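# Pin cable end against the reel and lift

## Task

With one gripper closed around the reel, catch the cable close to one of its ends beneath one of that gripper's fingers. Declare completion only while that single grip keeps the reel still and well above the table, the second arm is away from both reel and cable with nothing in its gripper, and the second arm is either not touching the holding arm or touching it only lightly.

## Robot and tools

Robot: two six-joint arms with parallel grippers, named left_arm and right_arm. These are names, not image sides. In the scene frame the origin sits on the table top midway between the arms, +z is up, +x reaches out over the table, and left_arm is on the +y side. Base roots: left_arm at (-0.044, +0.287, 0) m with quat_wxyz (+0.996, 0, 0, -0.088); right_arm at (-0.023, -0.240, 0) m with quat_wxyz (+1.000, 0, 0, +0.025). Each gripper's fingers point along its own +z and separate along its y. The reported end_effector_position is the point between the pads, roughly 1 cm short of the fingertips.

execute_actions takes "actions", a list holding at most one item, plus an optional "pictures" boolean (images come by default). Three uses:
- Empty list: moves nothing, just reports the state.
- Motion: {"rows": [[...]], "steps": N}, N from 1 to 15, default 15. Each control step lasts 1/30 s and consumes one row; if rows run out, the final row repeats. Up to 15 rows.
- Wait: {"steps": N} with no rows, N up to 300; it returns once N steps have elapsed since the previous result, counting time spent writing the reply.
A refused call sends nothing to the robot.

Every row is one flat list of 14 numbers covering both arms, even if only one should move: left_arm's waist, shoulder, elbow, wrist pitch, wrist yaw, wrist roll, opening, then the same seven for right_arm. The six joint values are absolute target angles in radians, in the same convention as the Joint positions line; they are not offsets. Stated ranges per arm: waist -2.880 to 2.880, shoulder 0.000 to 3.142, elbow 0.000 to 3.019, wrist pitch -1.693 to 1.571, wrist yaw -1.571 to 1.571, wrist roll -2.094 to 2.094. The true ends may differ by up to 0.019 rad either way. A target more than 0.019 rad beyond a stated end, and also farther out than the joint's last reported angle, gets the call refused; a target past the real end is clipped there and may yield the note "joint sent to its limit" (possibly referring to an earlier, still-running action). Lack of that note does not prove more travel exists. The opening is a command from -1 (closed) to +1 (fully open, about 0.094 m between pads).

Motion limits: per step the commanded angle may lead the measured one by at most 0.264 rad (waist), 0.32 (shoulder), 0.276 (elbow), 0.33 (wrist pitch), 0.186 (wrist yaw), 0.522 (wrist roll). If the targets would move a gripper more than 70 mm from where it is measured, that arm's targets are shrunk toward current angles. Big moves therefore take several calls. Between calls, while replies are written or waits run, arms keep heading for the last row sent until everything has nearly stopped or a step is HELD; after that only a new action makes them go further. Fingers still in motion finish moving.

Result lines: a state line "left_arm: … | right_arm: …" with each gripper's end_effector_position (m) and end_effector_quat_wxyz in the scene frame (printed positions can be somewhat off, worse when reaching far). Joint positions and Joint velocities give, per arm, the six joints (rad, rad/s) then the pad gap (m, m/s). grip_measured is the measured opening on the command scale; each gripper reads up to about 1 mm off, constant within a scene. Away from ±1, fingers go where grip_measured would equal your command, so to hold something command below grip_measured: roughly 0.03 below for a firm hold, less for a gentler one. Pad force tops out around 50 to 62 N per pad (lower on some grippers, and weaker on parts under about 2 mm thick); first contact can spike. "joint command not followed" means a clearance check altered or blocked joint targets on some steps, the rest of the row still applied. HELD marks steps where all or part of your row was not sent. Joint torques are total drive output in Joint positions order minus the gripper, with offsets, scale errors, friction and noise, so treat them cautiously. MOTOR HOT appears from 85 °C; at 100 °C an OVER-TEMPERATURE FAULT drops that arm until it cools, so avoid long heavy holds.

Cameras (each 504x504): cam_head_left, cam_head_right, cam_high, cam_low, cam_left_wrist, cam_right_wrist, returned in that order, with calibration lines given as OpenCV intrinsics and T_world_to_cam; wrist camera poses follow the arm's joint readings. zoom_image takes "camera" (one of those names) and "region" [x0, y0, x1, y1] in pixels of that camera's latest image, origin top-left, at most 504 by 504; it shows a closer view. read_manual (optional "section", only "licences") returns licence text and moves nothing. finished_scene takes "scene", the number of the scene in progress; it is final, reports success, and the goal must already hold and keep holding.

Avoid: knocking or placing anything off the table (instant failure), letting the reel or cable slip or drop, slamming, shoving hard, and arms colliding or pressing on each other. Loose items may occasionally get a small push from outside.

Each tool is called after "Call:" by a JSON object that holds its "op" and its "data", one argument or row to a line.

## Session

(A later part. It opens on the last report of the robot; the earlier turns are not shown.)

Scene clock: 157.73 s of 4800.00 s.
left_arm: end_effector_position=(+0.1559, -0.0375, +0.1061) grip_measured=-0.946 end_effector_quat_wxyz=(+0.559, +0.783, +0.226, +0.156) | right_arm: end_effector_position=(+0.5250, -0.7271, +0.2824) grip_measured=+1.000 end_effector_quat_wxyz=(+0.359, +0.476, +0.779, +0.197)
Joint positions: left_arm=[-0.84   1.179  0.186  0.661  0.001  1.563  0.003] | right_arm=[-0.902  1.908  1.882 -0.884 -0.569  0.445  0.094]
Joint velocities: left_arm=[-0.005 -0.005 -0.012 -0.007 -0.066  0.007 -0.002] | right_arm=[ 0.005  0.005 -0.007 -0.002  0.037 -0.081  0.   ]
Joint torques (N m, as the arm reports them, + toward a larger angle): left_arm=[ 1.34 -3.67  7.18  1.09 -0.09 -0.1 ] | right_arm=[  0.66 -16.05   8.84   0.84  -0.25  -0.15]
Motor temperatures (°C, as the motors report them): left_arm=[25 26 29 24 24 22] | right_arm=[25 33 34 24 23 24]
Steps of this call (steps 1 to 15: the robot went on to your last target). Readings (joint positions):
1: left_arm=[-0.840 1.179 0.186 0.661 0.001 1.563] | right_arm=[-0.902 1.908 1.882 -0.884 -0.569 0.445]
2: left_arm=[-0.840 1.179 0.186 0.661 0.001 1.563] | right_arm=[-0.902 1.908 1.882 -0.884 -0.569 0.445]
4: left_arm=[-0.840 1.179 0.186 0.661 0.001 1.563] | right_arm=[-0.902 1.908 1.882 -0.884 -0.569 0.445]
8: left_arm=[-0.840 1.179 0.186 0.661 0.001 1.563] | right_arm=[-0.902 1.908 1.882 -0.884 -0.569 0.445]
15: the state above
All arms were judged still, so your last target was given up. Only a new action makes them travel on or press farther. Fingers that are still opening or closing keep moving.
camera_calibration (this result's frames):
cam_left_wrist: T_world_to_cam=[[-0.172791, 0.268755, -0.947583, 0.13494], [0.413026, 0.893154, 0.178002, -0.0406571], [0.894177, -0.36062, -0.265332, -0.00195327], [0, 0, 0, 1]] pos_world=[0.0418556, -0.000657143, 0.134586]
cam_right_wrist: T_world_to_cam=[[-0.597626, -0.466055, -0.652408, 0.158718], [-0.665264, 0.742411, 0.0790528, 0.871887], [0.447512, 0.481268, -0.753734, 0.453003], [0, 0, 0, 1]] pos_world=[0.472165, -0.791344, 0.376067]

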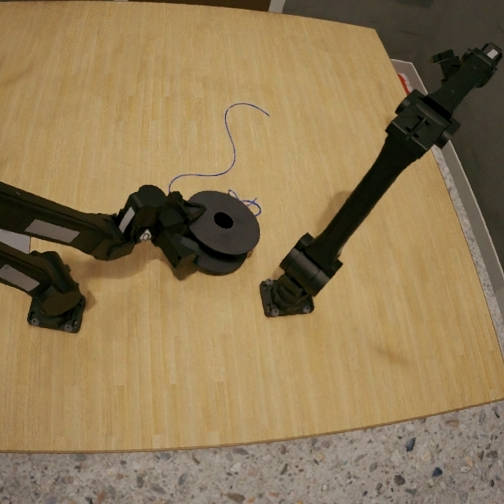

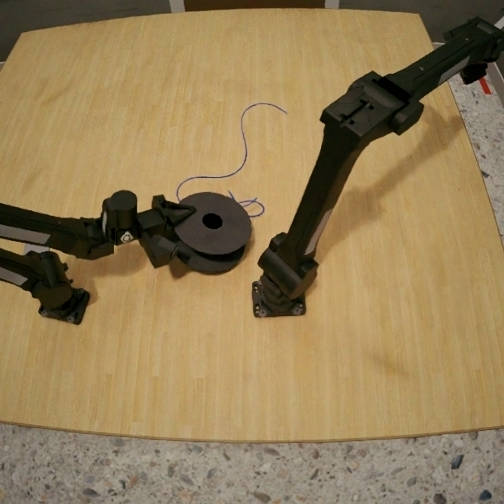

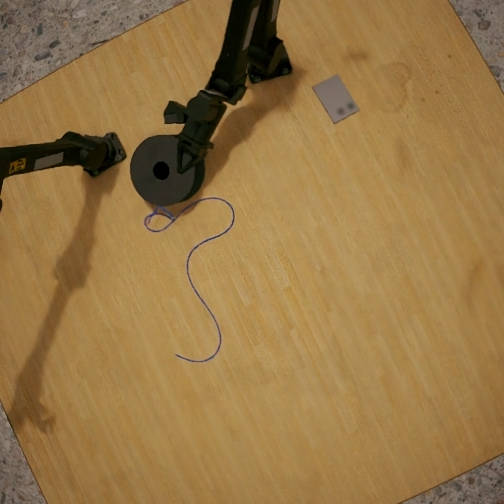

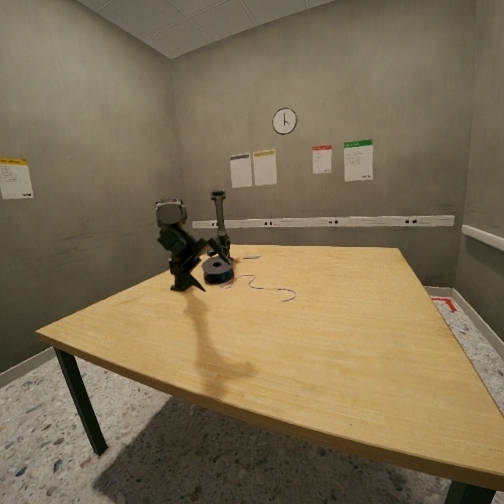

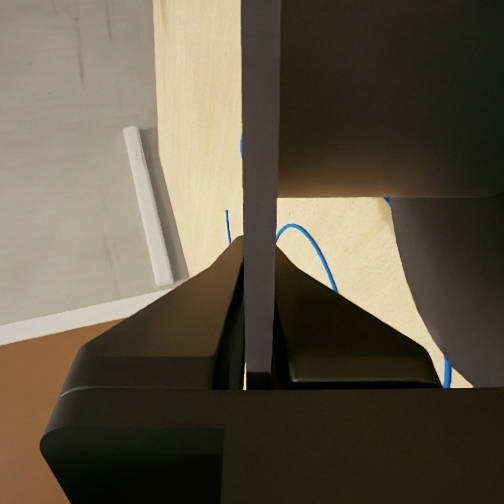

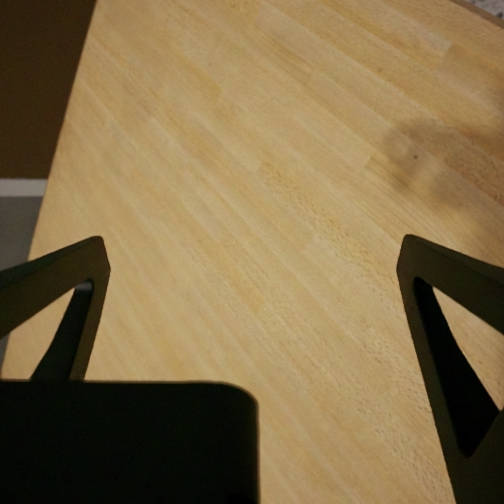

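Call:
{"op": "execute_actions", "data": {
  "actions": [
    {"rows":[[-0.84,1.185,0.17,0.645,0,1.57,-0.9,-0.7,1.9,1.886,-0.884,-0.4,0.445,0.4],[-0.84,1.19,0.16,0.63,0,1.57,-0.8,-0.5,1.9,1.886,-0.884,-0.2,0.445,0.4],[-0.84,1.19,0.15,0.62,0,1.57,-0.6,-0.3,1.9,1.886,-0.884,0,0.445,0.4],[-0.84,1.19,0.14,0.62,0,1.57,-0.3,-0.1,1.9,1.8,-0.95,0,0.445,0.4],[-0.84,1.19,0.14,0.62,0,1.57,0,-0.1,1.9,1.75,-1.05,0,0.445,0.4],[-0.84,1.19,0.14,0.62,0,1.57,0.3,-0.1,1.9,1.75,-1.15,0,0.445,0.4],[-0.84,1.19,0.14,0.62,0,1.57,0.6,-0.1,1.9,1.75,-1.25,0,0.445,0.4]],"steps":15}
  ],
  "pictures": false
}}

Call:
{"op": "execute_actions", "data": {
  "actions": [
    {"steps":30}
  ]
}}

Scene clock: 161.43 s of 4800.00 s.
left_arm: end_effector_position=(+0.1446, -0.0192, +0.0783) grip_measured=+0.599 end_effector_quat_wxyz=(+0.527, +0.804, +0.231, +0.148) | right_arm: end_effector_position=(+0.5605, -0.5436, +0.1802) grip_measured=+0.401 end_effector_quat_wxyz=(+0.143, +0.443, +0.885, +0.018)
Joint positions: left_arm=[-0.84   1.183  0.141  0.63   0.001  1.564  0.075] | right_arm=[-0.54   1.904  1.773 -1.153 -0.043  0.445  0.066]
Joint velocities: left_arm=[-0.005 -0.015 -0.002 -0.007 -0.037 -0.022  0.   ] | right_arm=[ 1.021  0.005 -0.149 -0.374  0.315  0.022  0.001]
Joint torques (N m, as the arm reports them, + toward a larger angle): left_arm=[ 0.72 -4.22  6.69  1.25 -0.08 -0.1 ] | right_arm=[  1.97 -15.1    8.45   0.06   0.08  -0.12]
Motor temperatures (°C, as the motors report them): left_arm=[25 26 29 24 24 22] | right_arm=[25 33 34 24 23 24]
Steps of this call (steps 1 to 96: nothing new was sent; steps 97 to 111: all 15 steps of this action). Readings (joint positions):
97: left_arm=[-0.840 1.179 0.186 0.661 0.001 1.563] | right_arm=[-0.895 1.908 1.882 -0.884 -0.520 0.445]
98: left_arm=[-0.840 1.180 0.183 0.656 0.001 1.563] | right_arm=[-0.887 1.908 1.882 -0.884 -0.473 0.445]
100: left_arm=[-0.840 1.180 0.170 0.644 0.001 1.563] | right_arm=[-0.856 1.908 1.878 -0.885 -0.385 0.445]
104: left_arm=[-0.840 1.183 0.142 0.630 0.001 1.564] | right_arm=[-0.761 1.904 1.841 -0.987 -0.233 0.445]
111: the state above

Scene clock: 162.43 s of 4800.00 s.
left_arm: end_effector_position=(+0.1446, -0.0192, +0.0783) grip_measured=+0.599 end_effector_quat_wxyz=(+0.527, +0.804, +0.231, +0.148) | right_arm: end_effector_position=(+0.6075, -0.2715, +0.1670) grip_measured=+0.401 end_effector_quat_wxyz=(+0.088, +0.243, +0.966, +0.019)
Joint positions: left_arm=[-0.84   1.183  0.141  0.63   0.001  1.564  0.075] | right_arm=[-0.1    1.904  1.754 -1.24  -0.003  0.445  0.066]
Joint velocities: left_arm=[-0.024  0.005  0.002 -0.002 -0.11   0.066 -0.001] | right_arm=[-0.005 -0.005  0.002 -0.007 -0.022 -0.037 -0.001]
Joint torques (N m, as the arm reports them, + toward a larger angle): left_arm=[ 0.71 -4.03  6.62  1.18 -0.09 -0.1 ] | right_arm=[  0.8  -14.53   7.75  -0.18   0.1   -0.07]
Motor temperatures (°C, as the motors report them): left_arm=[25 26 29 24 24 22] | right_arm=[25 33 34 24 23 24]
Steps of this call (steps 1 to 30: the robot went on to your last target). Readings (joint positions):
1: left_arm=[-0.840 1.183 0.141 0.630 0.001 1.564] | right_arm=[-0.504 1.904 1.768 -1.165 -0.034 0.445]
2: left_arm=[-0.840 1.183 0.141 0.630 0.001 1.564] | right_arm=[-0.468 1.904 1.766 -1.175 -0.028 0.445]
4: left_arm=[-0.840 1.183 0.141 0.630 0.001 1.564] | right_arm=[-0.395 1.904 1.764 -1.189 -0.019 0.445]
8: left_arm=[-0.840 1.183 0.141 0.630 0.001 1.564] | right_arm=[-0.244 1.904 1.763 -1.209 -0.011 0.445]
30: the state above
camera_calibration (this result's frames):
cam_left_wrist: T_world_to_cam=[[-0.211322, 0.33247, -0.919134, 0.106292], [0.42153, 0.879424, 0.22119, -0.0522753], [0.881848, -0.3407, -0.325987, 0.0143452], [0, 0, 0, 1]] pos_world=[0.0318471, 0.0155208, 0.113936]
cam_right_wrist: T_world_to_cam=[[-0.470017, -0.878639, -0.084133, 0.0606689], [-0.811131, 0.392375, 0.433714, 0.532049], [-0.348066, 0.272096, -0.897114, 0.560266], [0, 0, 0, 1]] pos_world=[0.655087, -0.307903, 0.27697]

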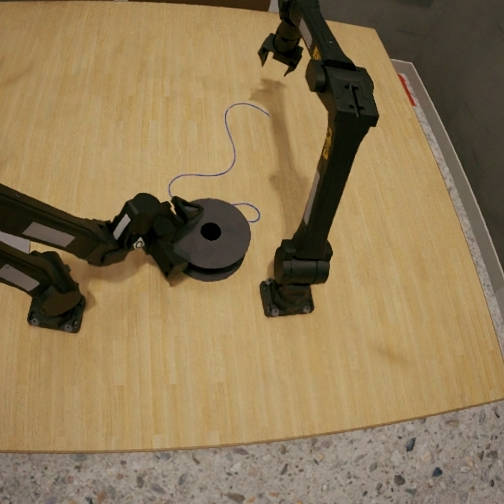

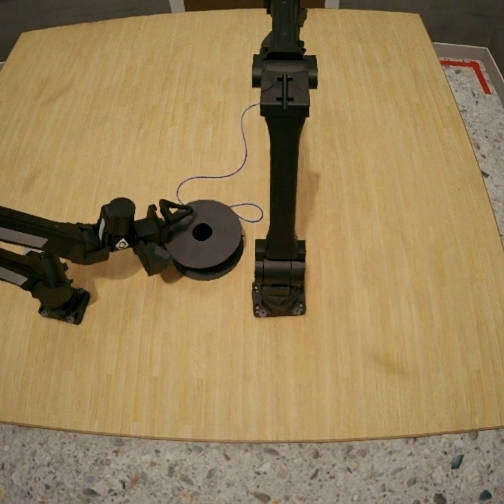

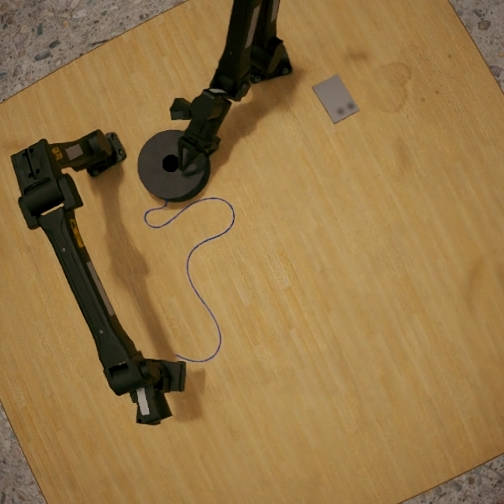

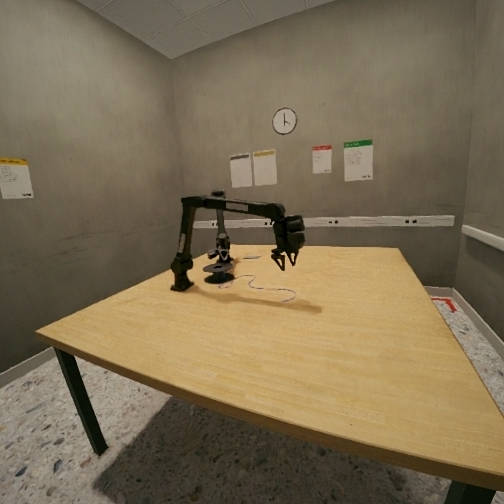

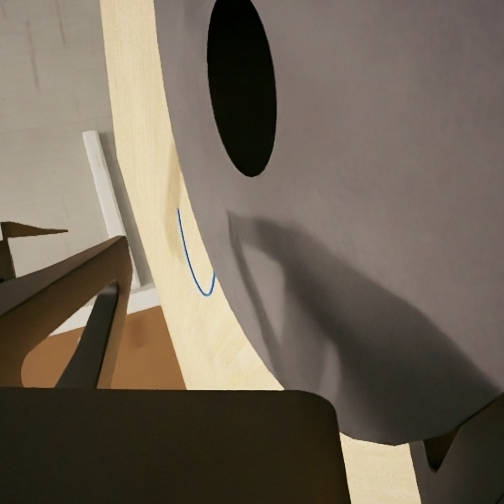

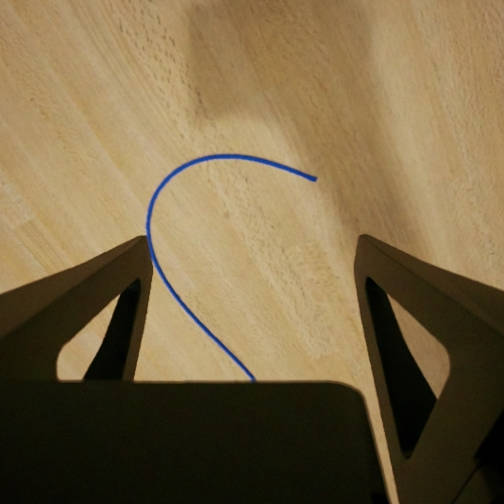

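Call:
{"op": "execute_actions", "data": {
  "actions": [
    {"rows":[[-0.84,1.19,0.14,0.62,0,1.57,0.6,-0.066,1.95,1.77,-1.27,0,0.1,0.3],[-0.84,1.19,0.14,0.62,0,1.57,0.6,-0.066,2.0,1.79,-1.28,0,-0.3,0.3],[-0.84,1.19,0.14,0.62,0,1.57,0.6,-0.066,2.05,1.81,-1.3,0,-0.6,0.3],[-0.84,1.19,0.14,0.62,0,1.57,0.6,-0.066,2.094,1.84,-1.313,0,-0.98,0.3]],"steps":15}
  ],
  "pictures": false
}}

Call:
{"op": "execute_actions", "data": {
  "actions": [
    {"steps":20}
  ]
}}

Scene clock: 165.07 s of 4800.00 s.
left_arm: end_effector_position=(+0.1446, -0.0192, +0.0783) grip_measured=+0.599 end_effector_quat_wxyz=(+0.527, +0.804, +0.231, +0.148) | right_arm: end_effector_position=(+0.6037, -0.2565, +0.0425) grip_measured=+0.301 end_effector_quat_wxyz=(-0.030, -0.380, +0.924, +0.015)
Joint positions: left_arm=[-0.84   1.183  0.141  0.63   0.001  1.564  0.075] | right_arm=[-0.076  2.139  1.805 -1.304 -0.002 -0.806  0.061]
Joint velocities: left_arm=[ 0.005 -0.005 -0.007 -0.007 -0.125 -0.007  0.   ] | right_arm=[-0.005 -0.005  0.007 -0.017  0.037 -1.062  0.   ]
Joint torques (N m, as the arm reports them, + toward a larger angle): left_arm=[ 0.85 -4.09  6.69  1.21 -0.08 -0.08] | right_arm=[  1.71 -20.13   9.44  -0.71   0.04  -0.2 ]
Motor temperatures (°C, as the motors report them): left_arm=[25 26 29 24 24 22] | right_arm=[25 33 34 24 23 24]
Steps of this call (steps 1 to 15: the robot went on to your last target; steps 16 to 64: nothing new was sent; steps 65 to 79: all 15 steps of this action). Readings (joint positions):
65: left_arm=[-0.840 1.183 0.141 0.630 0.001 1.564] | right_arm=[-0.099 1.906 1.754 -1.245 -0.003 0.390]
66: left_arm=[-0.840 1.183 0.141 0.630 0.001 1.564] | right_arm=[-0.098 1.911 1.754 -1.252 -0.002 0.296]
68: left_arm=[-0.840 1.183 0.141 0.630 0.001 1.564] | right_arm=[-0.093 1.941 1.772 -1.279 -0.002 0.109]
72: left_arm=[-0.840 1.183 0.141 0.630 0.001 1.564] | right_arm=[-0.082 2.047 1.805 -1.294 -0.002 -0.281]
79: the state above

Scene clock: 165.73 s of 4800.00 s.
left_arm: end_effector_position=(+0.1446, -0.0192, +0.0783) grip_measured=+0.599 end_effector_quat_wxyz=(+0.527, +0.804, +0.231, +0.148) | right_arm: end_effector_position=(+0.6059, -0.2565, +0.0619) grip_measured=+0.301 end_effector_quat_wxyz=(-0.015, -0.452, +0.892, +0.010)
Joint positions: left_arm=[-0.84   1.183  0.141  0.63   0.001  1.564  0.075] | right_arm=[-0.076  2.107  1.805 -1.305 -0.002 -0.963  0.061]
Joint velocities: left_arm=[ 0.005 -0.005 -0.002  0.022 -0.051 -0.037  0.001] | right_arm=[-0.005 -0.005 -0.007 -0.007  0.022  0.007 -0.001]
Joint torques (N m, as the arm reports them, + toward a larger angle): left_arm=[ 0.81 -4.13  6.62  1.2  -0.1  -0.13] | right_arm=[  1.6  -17.53   9.73  -0.72   0.04  -0.21]
Motor temperatures (°C, as the motors report them): left_arm=[25 26 29 24 24 22] | right_arm=[25 33 34 24 23 24]
Steps of this call (steps 1 to 20: the robot went on to your last target). Readings (joint positions):
1: left_arm=[-0.840 1.183 0.141 0.630 0.001 1.564] | right_arm=[-0.076 2.138 1.805 -1.304 -0.002 -0.838]
2: left_arm=[-0.840 1.183 0.141 0.630 0.001 1.564] | right_arm=[-0.076 2.134 1.805 -1.304 -0.002 -0.864]
4: left_arm=[-0.840 1.183 0.141 0.630 0.001 1.564] | right_arm=[-0.076 2.126 1.805 -1.305 -0.002 -0.901]
8: left_arm=[-0.840 1.183 0.141 0.630 0.001 1.564] | right_arm=[-0.076 2.111 1.805 -1.305 -0.002 -0.939]
20: the state above
camera_calibration (this result's frames):
cam_left_wrist: T_world_to_cam=[[-0.211322, 0.33247, -0.919134, 0.106292], [0.42153, 0.879424, 0.22119, -0.0522753], [0.881848, -0.3407, -0.325987, 0.0143452], [0, 0, 0, 1]] pos_world=[0.0318471, 0.0155208, 0.113936]
cam_right_wrist: T_world_to_cam=[[0.802496, -0.595634, -0.0349448, -0.637311], [-0.464727, -0.66071, 0.589483, 0.0807545], [-0.374204, -0.456818, -0.807024, 0.284656], [0, 0, 0, 1]] pos_world=[0.655488, -0.196213, 0.15985]

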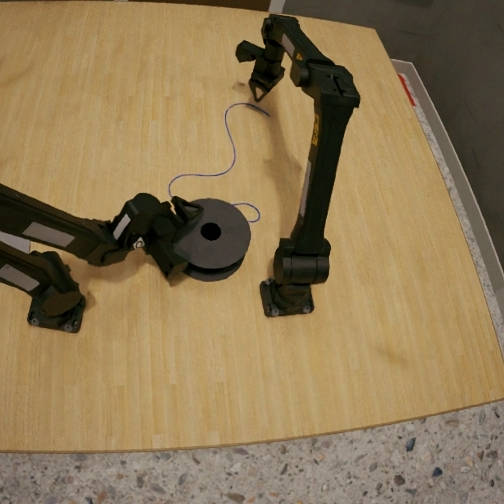

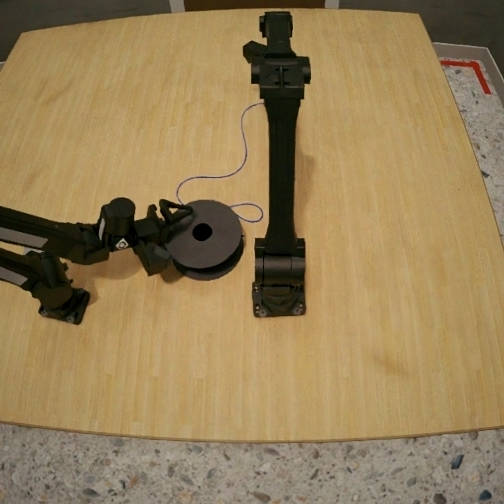

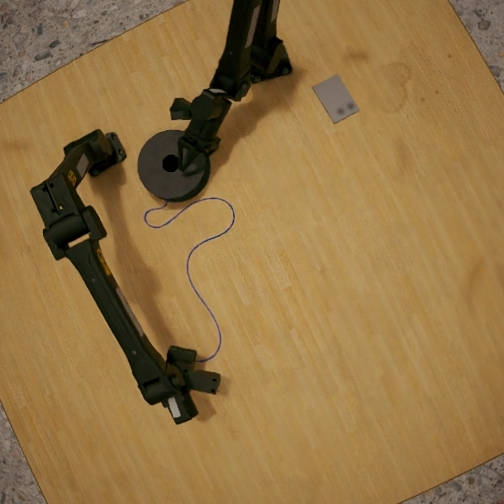

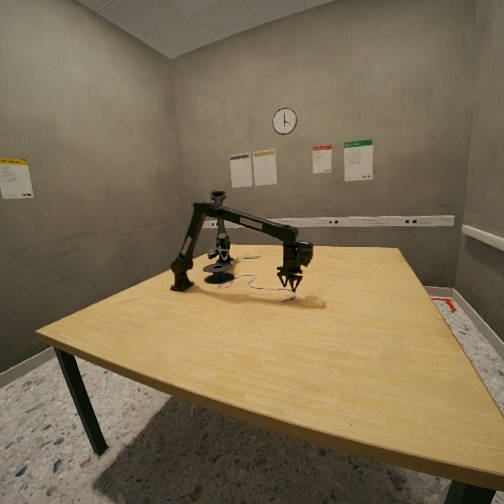

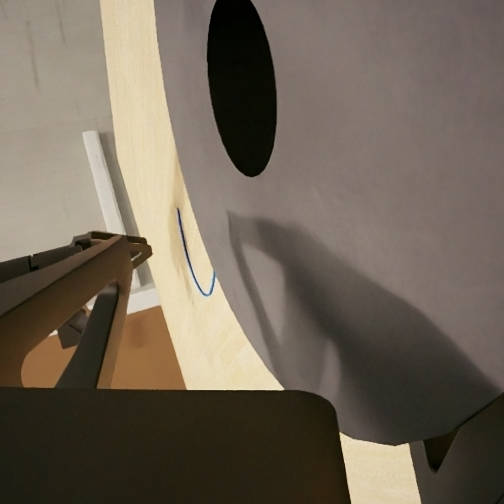

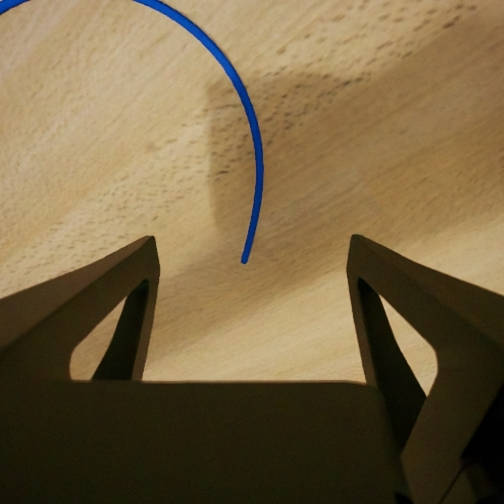

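Call:
{"op": "execute_actions", "data": {
  "actions": [
    {"rows":[[-0.84,1.19,0.14,0.62,0,1.57,0.6,-0.05,2.11,1.8,-1.28,0,-0.98,0.3],[-0.84,1.19,0.14,0.62,0,1.57,0.6,-0.05,2.125,1.79,-1.25,0,-0.98,0.3],[-0.84,1.19,0.14,0.62,0,1.57,0.6,-0.05,2.14,1.78,-1.22,0,-0.98,0.3],[-0.84,1.19,0.14,0.62,0,1.57,0.6,-0.05,2.15,1.77,-1.195,0,-0.98,0.3],[-0.84,1.19,0.14,0.62,0,1.57,0.6,-0.05,2.16,1.765,-1.175,0,-0.98,0.3]],"steps":15}
  ]
}}

Scene clock: 167.70 s of 4800.00 s.
left_arm: end_effector_position=(+0.1446, -0.0192, +0.0783) grip_measured=+0.599 end_effector_quat_wxyz=(+0.527, +0.804, +0.231, +0.148) | right_arm: end_effector_position=(+0.6145, -0.2482, +0.0146) grip_measured=+0.301 end_effector_quat_wxyz=(-0.005, -0.458, +0.889, +0.004)
Joint positions: left_arm=[-0.84   1.183  0.141  0.63   0.001  1.564  0.075] | right_arm=[-0.063  2.159  1.764 -1.187 -0.002 -0.965  0.061]
Joint velocities: left_arm=[-0.015 -0.005  0.007 -0.002 -0.037  0.007 -0.   ] | right_arm=[-0.015  0.015 -0.032  0.007  0.051 -0.022  0.001]
Joint torques (N m, as the arm reports them, + toward a larger angle): left_arm=[ 0.67 -4.08  6.61  1.23 -0.09 -0.1 ] | right_arm=[  1.73 -17.82   7.21   0.18   0.03  -0.2 ]
Motor temperatures (°C, as the motors report them): left_arm=[25 26 29 24 24 22] | right_arm=[25 33 34 24 23 24]
Steps of this call (steps 1 to 15: the robot went on to your last target; steps 16 to 44: nothing new was sent; steps 45 to 59: all 15 steps of this action). Readings (joint positions):
45: left_arm=[-0.840 1.183 0.141 0.630 0.001 1.564] | right_arm=[-0.076 2.107 1.805 -1.303 -0.002 -0.965]
46: left_arm=[-0.840 1.183 0.141 0.630 0.001 1.564] | right_arm=[-0.075 2.107 1.803 -1.292 -0.002 -0.965]
48: left_arm=[-0.840 1.183 0.141 0.630 0.001 1.564] | right_arm=[-0.072 2.108 1.794 -1.251 -0.002 -0.965]
52: left_arm=[-0.840 1.183 0.141 0.630 0.001 1.564] | right_arm=[-0.066 2.127 1.778 -1.193 -0.002 -0.965]
59: the state above
camera_calibration (this result's frames):
cam_left_wrist: T_world_to_cam=[[-0.211322, 0.33247, -0.919134, 0.106292], [0.42153, 0.879424, 0.22119, -0.0522753], [0.881848, -0.3407, -0.325987, 0.0143452], [0, 0, 0, 1]] pos_world=[0.0318471, 0.0155208, 0.113936]
cam_right_wrist: T_world_to_cam=[[0.812088, -0.583326, -0.0156078, -0.64402], [-0.46841, -0.66759, 0.578719, 0.118859], [-0.348001, -0.46266, -0.815378, 0.235985], [0, 0, 0, 1]] pos_world=[0.660799, -0.187144, 0.11358]

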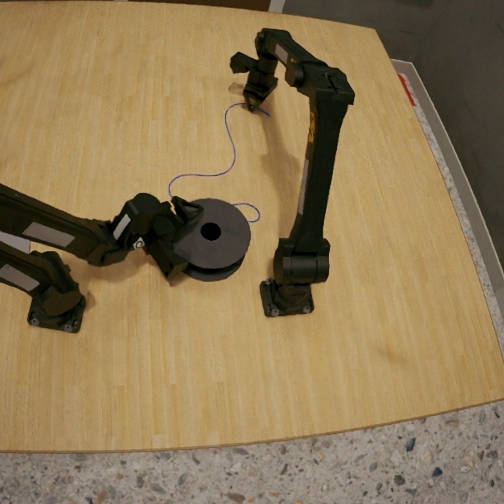

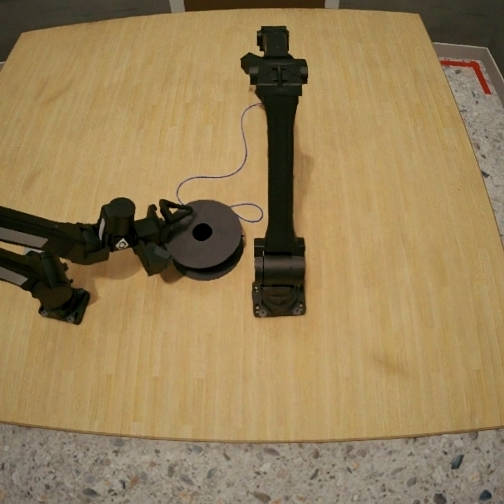

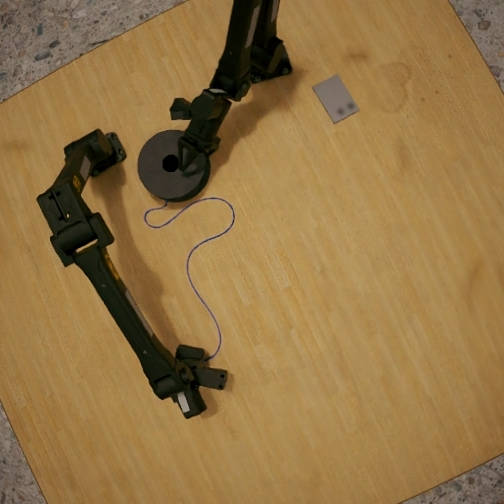

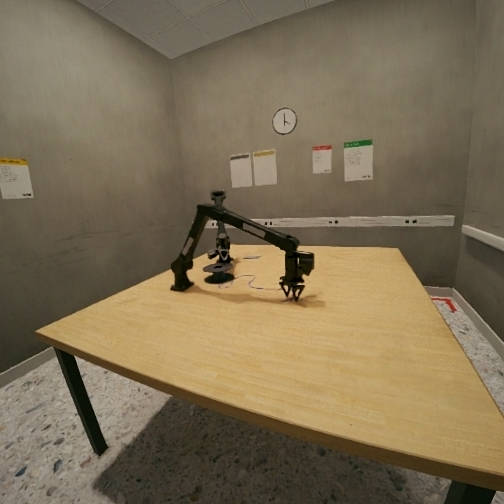

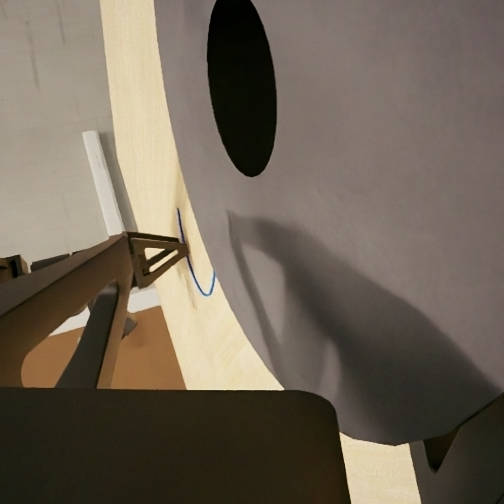

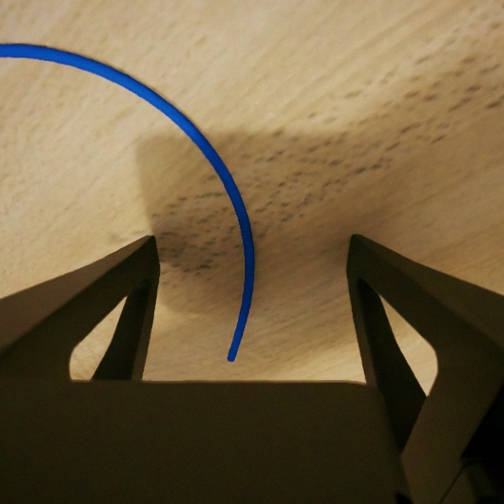

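Call:
{"op": "execute_actions", "data": {
  "actions": [
    {"rows":[[-0.84,1.19,0.14,0.62,0,1.57,1.0,-0.05,2.19,1.765,-1.15,0,-0.98,0.3],[-0.84,1.19,0.14,0.62,0,1.57,1.0,-0.05,2.19,1.765,-1.15,0,-0.98,0.3],[-0.84,1.19,0.14,0.62,0,1.57,1.0,-0.05,2.19,1.765,-1.15,0,-0.98,0.3],[-0.84,1.19,0.14,0.62,0,1.57,1.0,-0.05,2.19,1.765,-1.15,0,-0.98,0.3],[-0.84,1.19,0.14,0.62,0,1.57,1.0,-0.05,2.19,1.765,-1.15,0,-0.98,0.3],[-0.84,1.19,0.14,0.62,0,1.57,1.0,-0.05,2.19,1.765,-1.15,0,-0.98,-1]],"steps":15}
  ]
}}

Scene clock: 171.40 s of 4800.00 s.
left_arm: end_effector_position=(+0.1446, -0.0192, +0.0783) grip_measured=+1.000 end_effector_quat_wxyz=(+0.527, +0.804, +0.231, +0.148) | right_arm: end_effector_position=(+0.6207, -0.2487, +0.0110) grip_measured=-0.976 end_effector_quat_wxyz=(+0.004, -0.459, +0.889, -0.002)
Joint positions: left_arm=[-0.84   1.183  0.141  0.63   0.001  1.564  0.094] | right_arm=[-0.063  2.165  1.764 -1.159 -0.    -0.966  0.001]
Joint velocities: left_arm=[ 0.005 -0.005 -0.012 -0.007 -0.051  0.007  0.   ] | right_arm=[-0.015 -0.034 -0.007 -0.017 -0.037 -0.022 -0.002]
Joint torques (N m, as the arm reports them, + toward a larger angle): left_arm=[ 0.58 -3.68  6.56  1.15 -0.11 -0.13] | right_arm=[  1.2  -14.83   7.1    0.07   0.03  -0.19]
Motor temperatures (°C, as the motors report them): left_arm=[25 26 28 24 24 22] | right_arm=[25 34 34 24 23 24]
Steps of this call (steps 1 to 15: the robot went on to your last target; steps 16 to 96: nothing new was sent; steps 97 to 111: all 15 steps of this action). Readings (joint positions):
97: left_arm=[-0.840 1.183 0.141 0.630 0.001 1.564] | right_arm=[-0.063 2.161 1.764 -1.182 -0.002 -0.965]
98: left_arm=[-0.840 1.183 0.141 0.630 0.001 1.564] | right_arm=[-0.063 2.162 1.764 -1.174 -0.002 -0.965]
100: left_arm=[-0.840 1.183 0.141 0.630 0.001 1.564] | right_arm=[-0.063 2.165 1.764 -1.166 -0.002 -0.965]
104: left_arm=[-0.840 1.183 0.141 0.630 0.001 1.564] | right_arm=[-0.063 2.165 1.764 -1.159 -0.000 -0.966]
111: the state above
camera_calibration (this result's frames):
cam_left_wrist: T_world_to_cam=[[-0.211322, 0.33247, -0.919134, 0.106292], [0.42153, 0.879424, 0.22119, -0.0522753], [0.881848, -0.3407, -0.325987, 0.0143452], [0, 0, 0, 1]] pos_world=[0.0318471, 0.0155208, 0.113936]
cam_right_wrist: T_world_to_cam=[[0.812667, -0.582717, 0.00362089, -0.649741], [-0.48059, -0.666699, 0.569689, 0.131417], [-0.329553, -0.464708, -0.821852, 0.223155], [0, 0, 0, 1]] pos_world=[0.664723, -0.187297, 0.110887]

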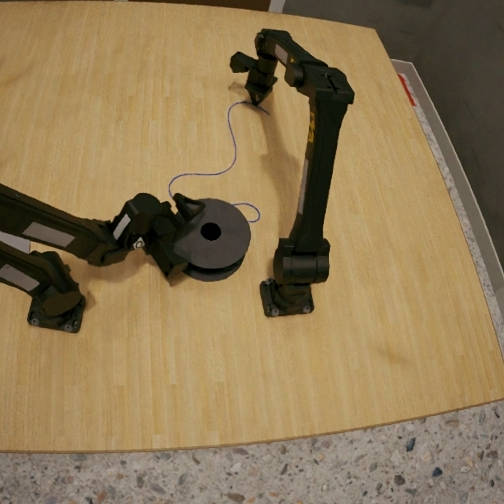

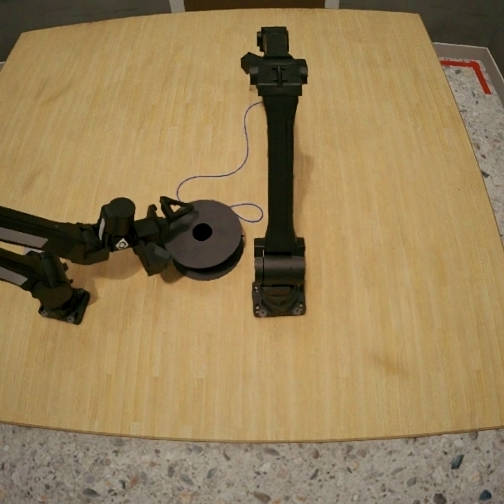

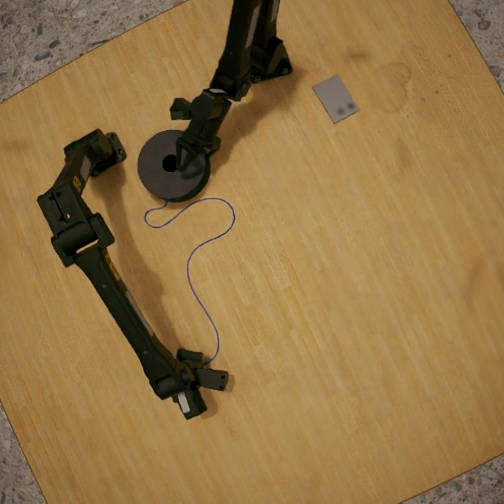

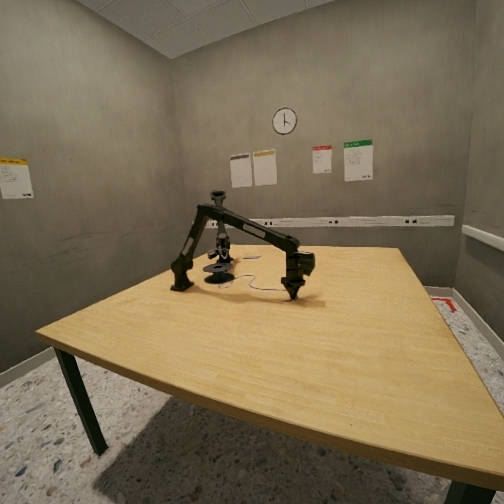

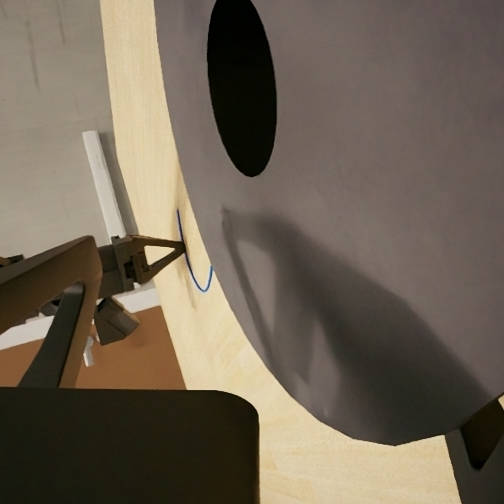

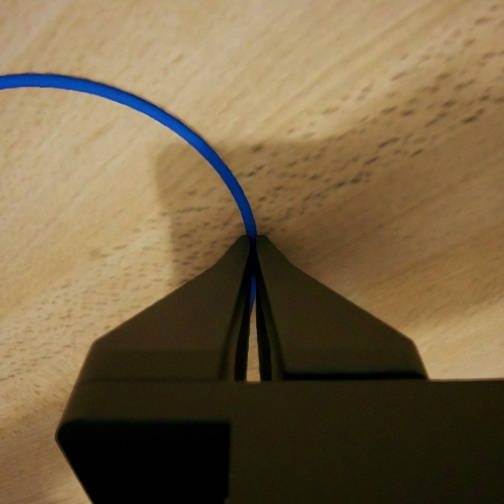

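Call:
{"op": "execute_actions", "data": {
  "actions": [
    {"rows":[[-0.84,1.19,0.14,0.62,0,1.57,1.0,-0.05,2.1,1.765,-1.24,0,-0.98,-1],[-0.84,1.19,0.14,0.62,0,1.57,1.0,-0.05,2.0,1.74,-1.31,0,-0.98,-1],[-0.84,1.19,0.14,0.62,0,1.57,1.0,-0.05,1.9,1.68,-1.35,0,-0.98,-1],[-0.84,1.19,0.14,0.62,0,1.57,1.0,0.0,1.8,1.58,-1.35,0,-0.9,-1],[-0.84,1.19,0.14,0.62,0,1.57,1.0,0.1,1.7,1.48,-1.35,0,-0.8,-1],[-0.84,1.19,0.14,0.62,0,1.57,1.0,0.2,1.6,1.38,-1.35,0,-0.7,-1],[-0.84,1.19,0.14,0.62,0,1.57,1.0,0.3,1.5,1.28,-1.35,0,-0.55,-1],[-0.84,1.19,0.14,0.62,0,1.57,1.0,0.4,1.42,1.2,-1.35,0,-0.4,-1],[-0.84,1.19,0.14,0.62,0,1.57,1.0,0.5,1.36,1.13,-1.34,0,-0.2,-1],[-0.84,1.19,0.14,0.62,0,1.57,1.0,0.6,1.3,1.07,-1.34,0,0,-1],[-0.84,1.19,0.14,0.62,0,1.57,1.0,0.66,1.27,1.02,-1.32,0,0.2,-1]],"steps":15}
  ]
}}

Call:
{"op": "execute_actions", "data": {
  "actions": [
    {"steps":20}
  ]
}}

Scene clock: 174.57 s of 4800.00 s.
left_arm: end_effector_position=(+0.1446, -0.0192, +0.0783) grip_measured=+1.000 end_effector_quat_wxyz=(+0.527, +0.804, +0.231, +0.148) | right_arm: end_effector_position=(+0.4332, -0.1426, +0.0996) grip_measured=-0.976 end_effector_quat_wxyz=(-0.059, -0.409, +0.911, +0.013)
Joint positions: left_arm=[-0.84   1.183  0.141  0.63   0.001  1.564  0.094] | right_arm=[ 0.161  1.721  1.315 -1.285 -0.    -0.632  0.001]
Joint velocities: left_arm=[-0.005 -0.005  0.007 -0.007  0.051 -0.007  0.   ] | right_arm=[ 1.04  -1.226 -1.106 -0.022 -0.081  0.989 -0.   ]
Joint torques (N m, as the arm reports them, + toward a larger angle): left_arm=[ 0.61 -3.75  6.62  1.23 -0.09 -0.1 ] | right_arm=[  1.58 -12.73   6.58  -1.02  -0.01   0.06]
Motor temperatures (°C, as the motors report them): left_arm=[25 26 28 24 24 22] | right_arm=[25 34 34 24 23 24]
Steps of this call (steps 1 to 15: the robot went on to your last target; steps 16 to 80: nothing new was sent; steps 81 to 95: all 15 steps of this action). Readings (joint positions):
81: left_arm=[-0.840 1.183 0.141 0.630 0.001 1.564] | right_arm=[-0.063 2.163 1.764 -1.171 -0.000 -0.966]
82: left_arm=[-0.840 1.183 0.141 0.630 0.001 1.564] | right_arm=[-0.063 2.155 1.759 -1.197 -0.000 -0.966]
84: left_arm=[-0.840 1.183 0.141 0.630 0.001 1.564] | right_arm=[-0.062 2.118 1.720 -1.237 -0.000 -0.963]
88: left_arm=[-0.840 1.183 0.141 0.630 0.001 1.564] | right_arm=[-0.029 1.988 1.578 -1.272 -0.000 -0.885]
95: the state above
camera_calibration (this result's frames):
cam_left_wrist: T_world_to_cam=[[-0.211322, 0.33247, -0.919134, 0.106292], [0.42153, 0.879424, 0.22119, -0.0522753], [0.881848, -0.3407, -0.325987, 0.0143452], [0, 0, 0, 1]] pos_world=[0.0318471, 0.0155208, 0.113936]
cam_right_wrist: T_world_to_cam=[[0.739174, -0.669315, -0.075096, -0.408597], [-0.472868, -0.595127, 0.649785, 0.0604184], [-0.479602, -0.444793, -0.7564, 0.344832], [0, 0, 0, 1]] pos_world=[0.495976, -0.0841443, 0.190888]

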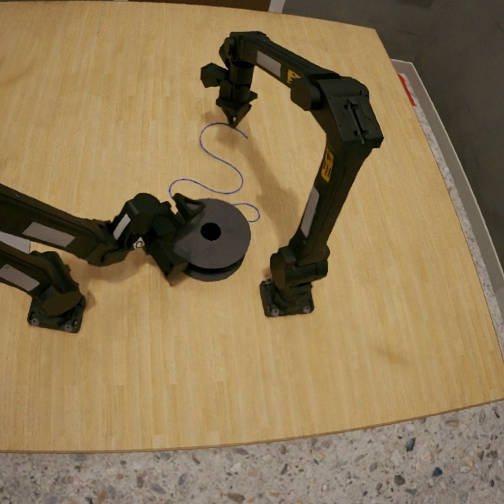

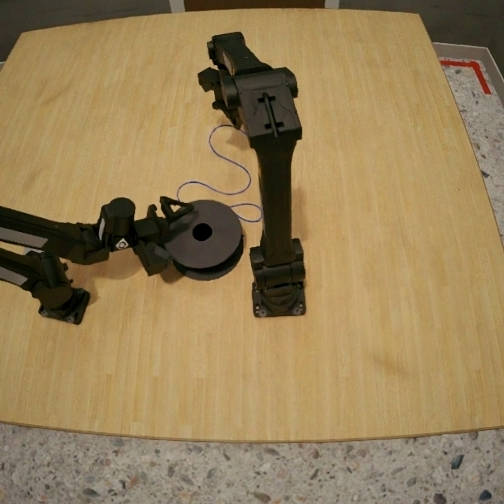

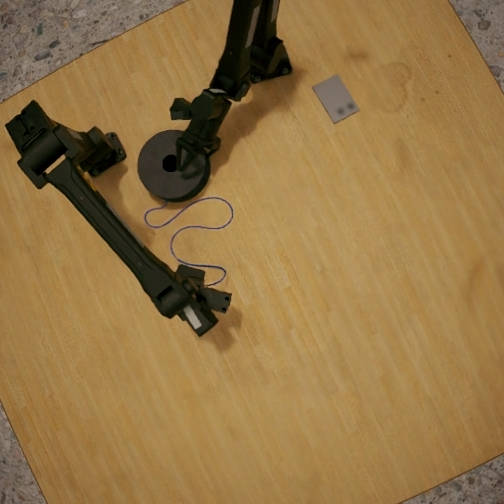

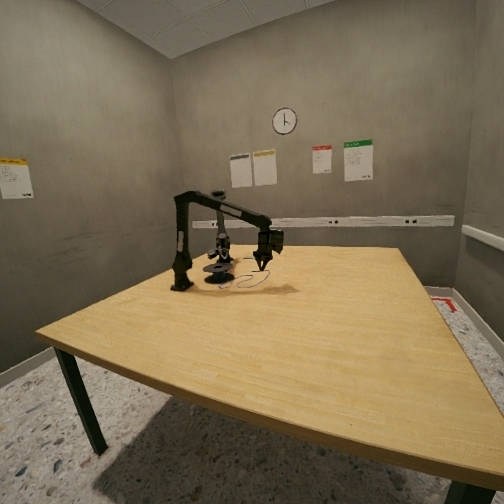

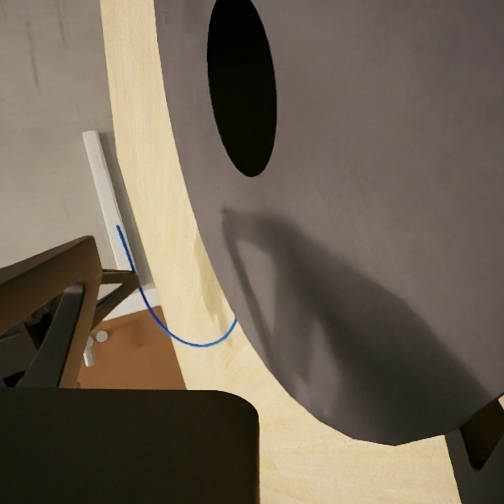

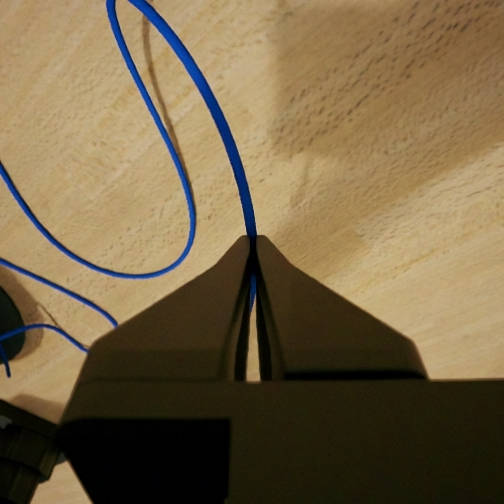

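Scene clock: 175.23 s of 4800.00 s.
left_arm: end_effector_position=(+0.1446, -0.0192, +0.0783) grip_measured=+1.000 end_effector_quat_wxyz=(+0.527, +0.804, +0.231, +0.148) | right_arm: end_effector_position=(+0.2374, -0.0105, +0.1775) grip_measured=-0.976 end_effector_quat_wxyz=(+0.010, -0.279, +0.960, +0.006)
Joint positions: left_arm=[-0.84   1.183  0.141  0.63   0.001  1.564  0.094] | right_arm=[ 0.672  1.259  1.025 -1.314 -0.003  0.157  0.001]
Joint velocities: left_arm=[ 0.005 -0.015 -0.002  0.007 -0.081  0.022  0.   ] | right_arm=[-0.024  0.142 -0.051 -0.007 -0.022  0.242 -0.   ]
Joint torques (N m, as the arm reports them, + toward a larger angle): left_arm=[ 0.74 -4.1   6.64  1.24 -0.08 -0.11] | right_arm=[-0.18 -5.22  7.22 -0.34  0.12  0.06]
Motor temperatures (°C, as the motors report them): left_arm=[25 26 28 24 24 22] | right_arm=[25 34 34 24 23 24]
Steps of this call (steps 1 to 20: the robot went on to your last target). Readings (joint positions):
1: left_arm=[-0.840 1.183 0.141 0.630 0.001 1.564] | right_arm=[0.199 1.678 1.275 -1.286 -0.000 -0.593]
2: left_arm=[-0.840 1.183 0.141 0.630 0.001 1.564] | right_arm=[0.238 1.635 1.235 -1.287 -0.000 -0.552]
4: left_arm=[-0.840 1.183 0.141 0.630 0.001 1.564] | right_arm=[0.322 1.545 1.163 -1.289 -0.000 -0.466]
8: left_arm=[-0.840 1.183 0.141 0.630 0.001 1.564] | right_arm=[0.525 1.370 1.068 -1.298 -0.000 -0.225]
20: the state above
camera_calibration (this result's frames):
cam_left_wrist: T_world_to_cam=[[-0.211322, 0.33247, -0.919134, 0.106292], [0.42153, 0.879424, 0.22119, -0.0522753], [0.881848, -0.3407, -0.325987, 0.0143452], [0, 0, 0, 1]] pos_world=[0.0318471, 0.0155208, 0.113936]
cam_right_wrist: T_world_to_cam=[[0.53165, -0.846891, -0.0111259, -0.133528], [-0.700585, -0.44711, 0.556123, 0.0680536], [-0.47595, -0.287868, -0.831025, 0.382586], [0, 0, 0, 1]] pos_world=[0.30076, 0.027478, 0.278607]

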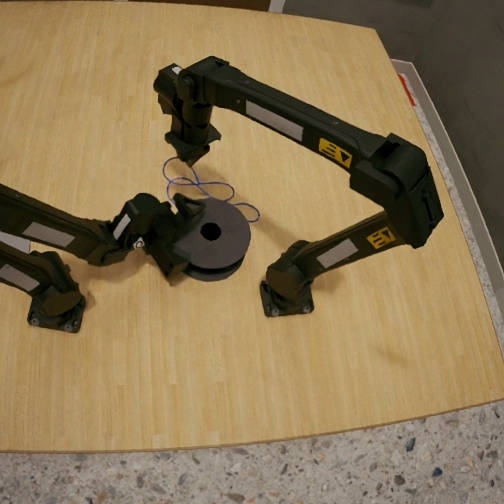

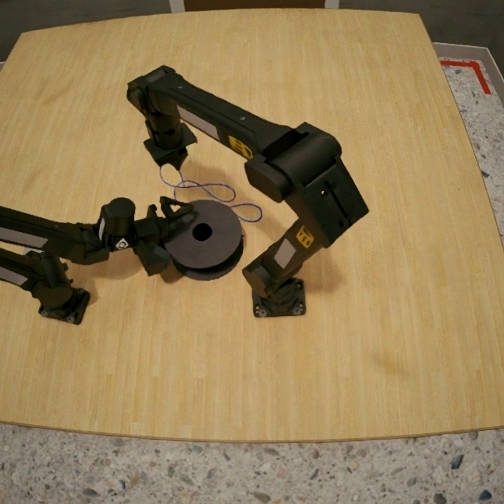

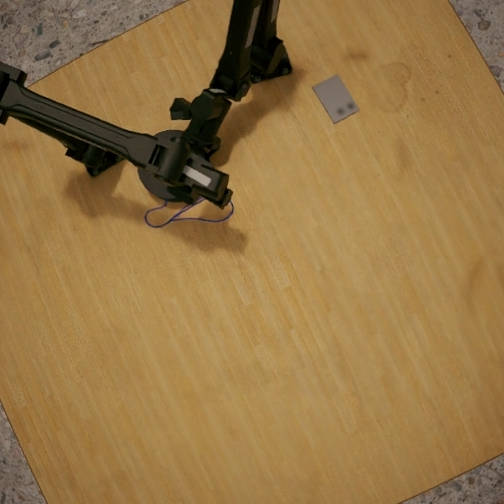

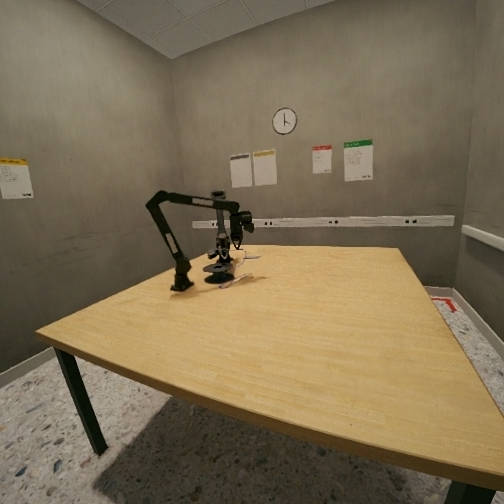

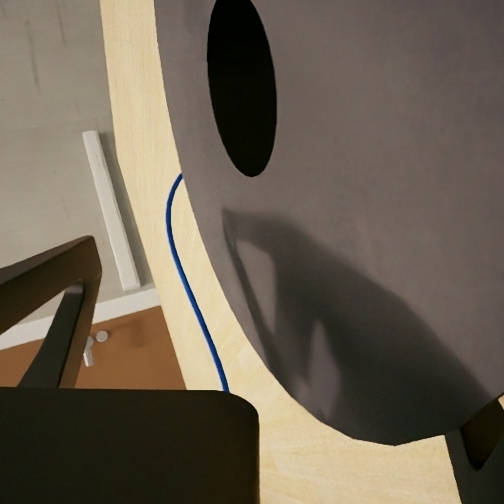

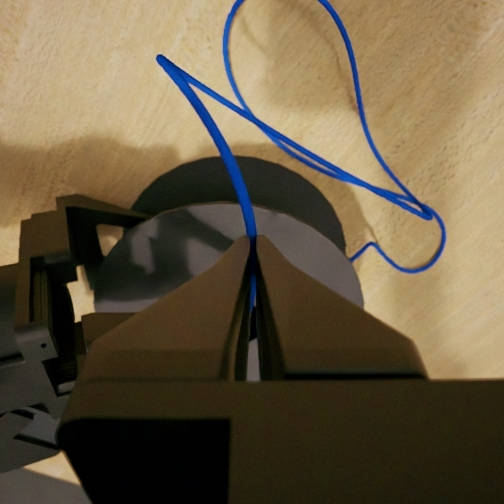

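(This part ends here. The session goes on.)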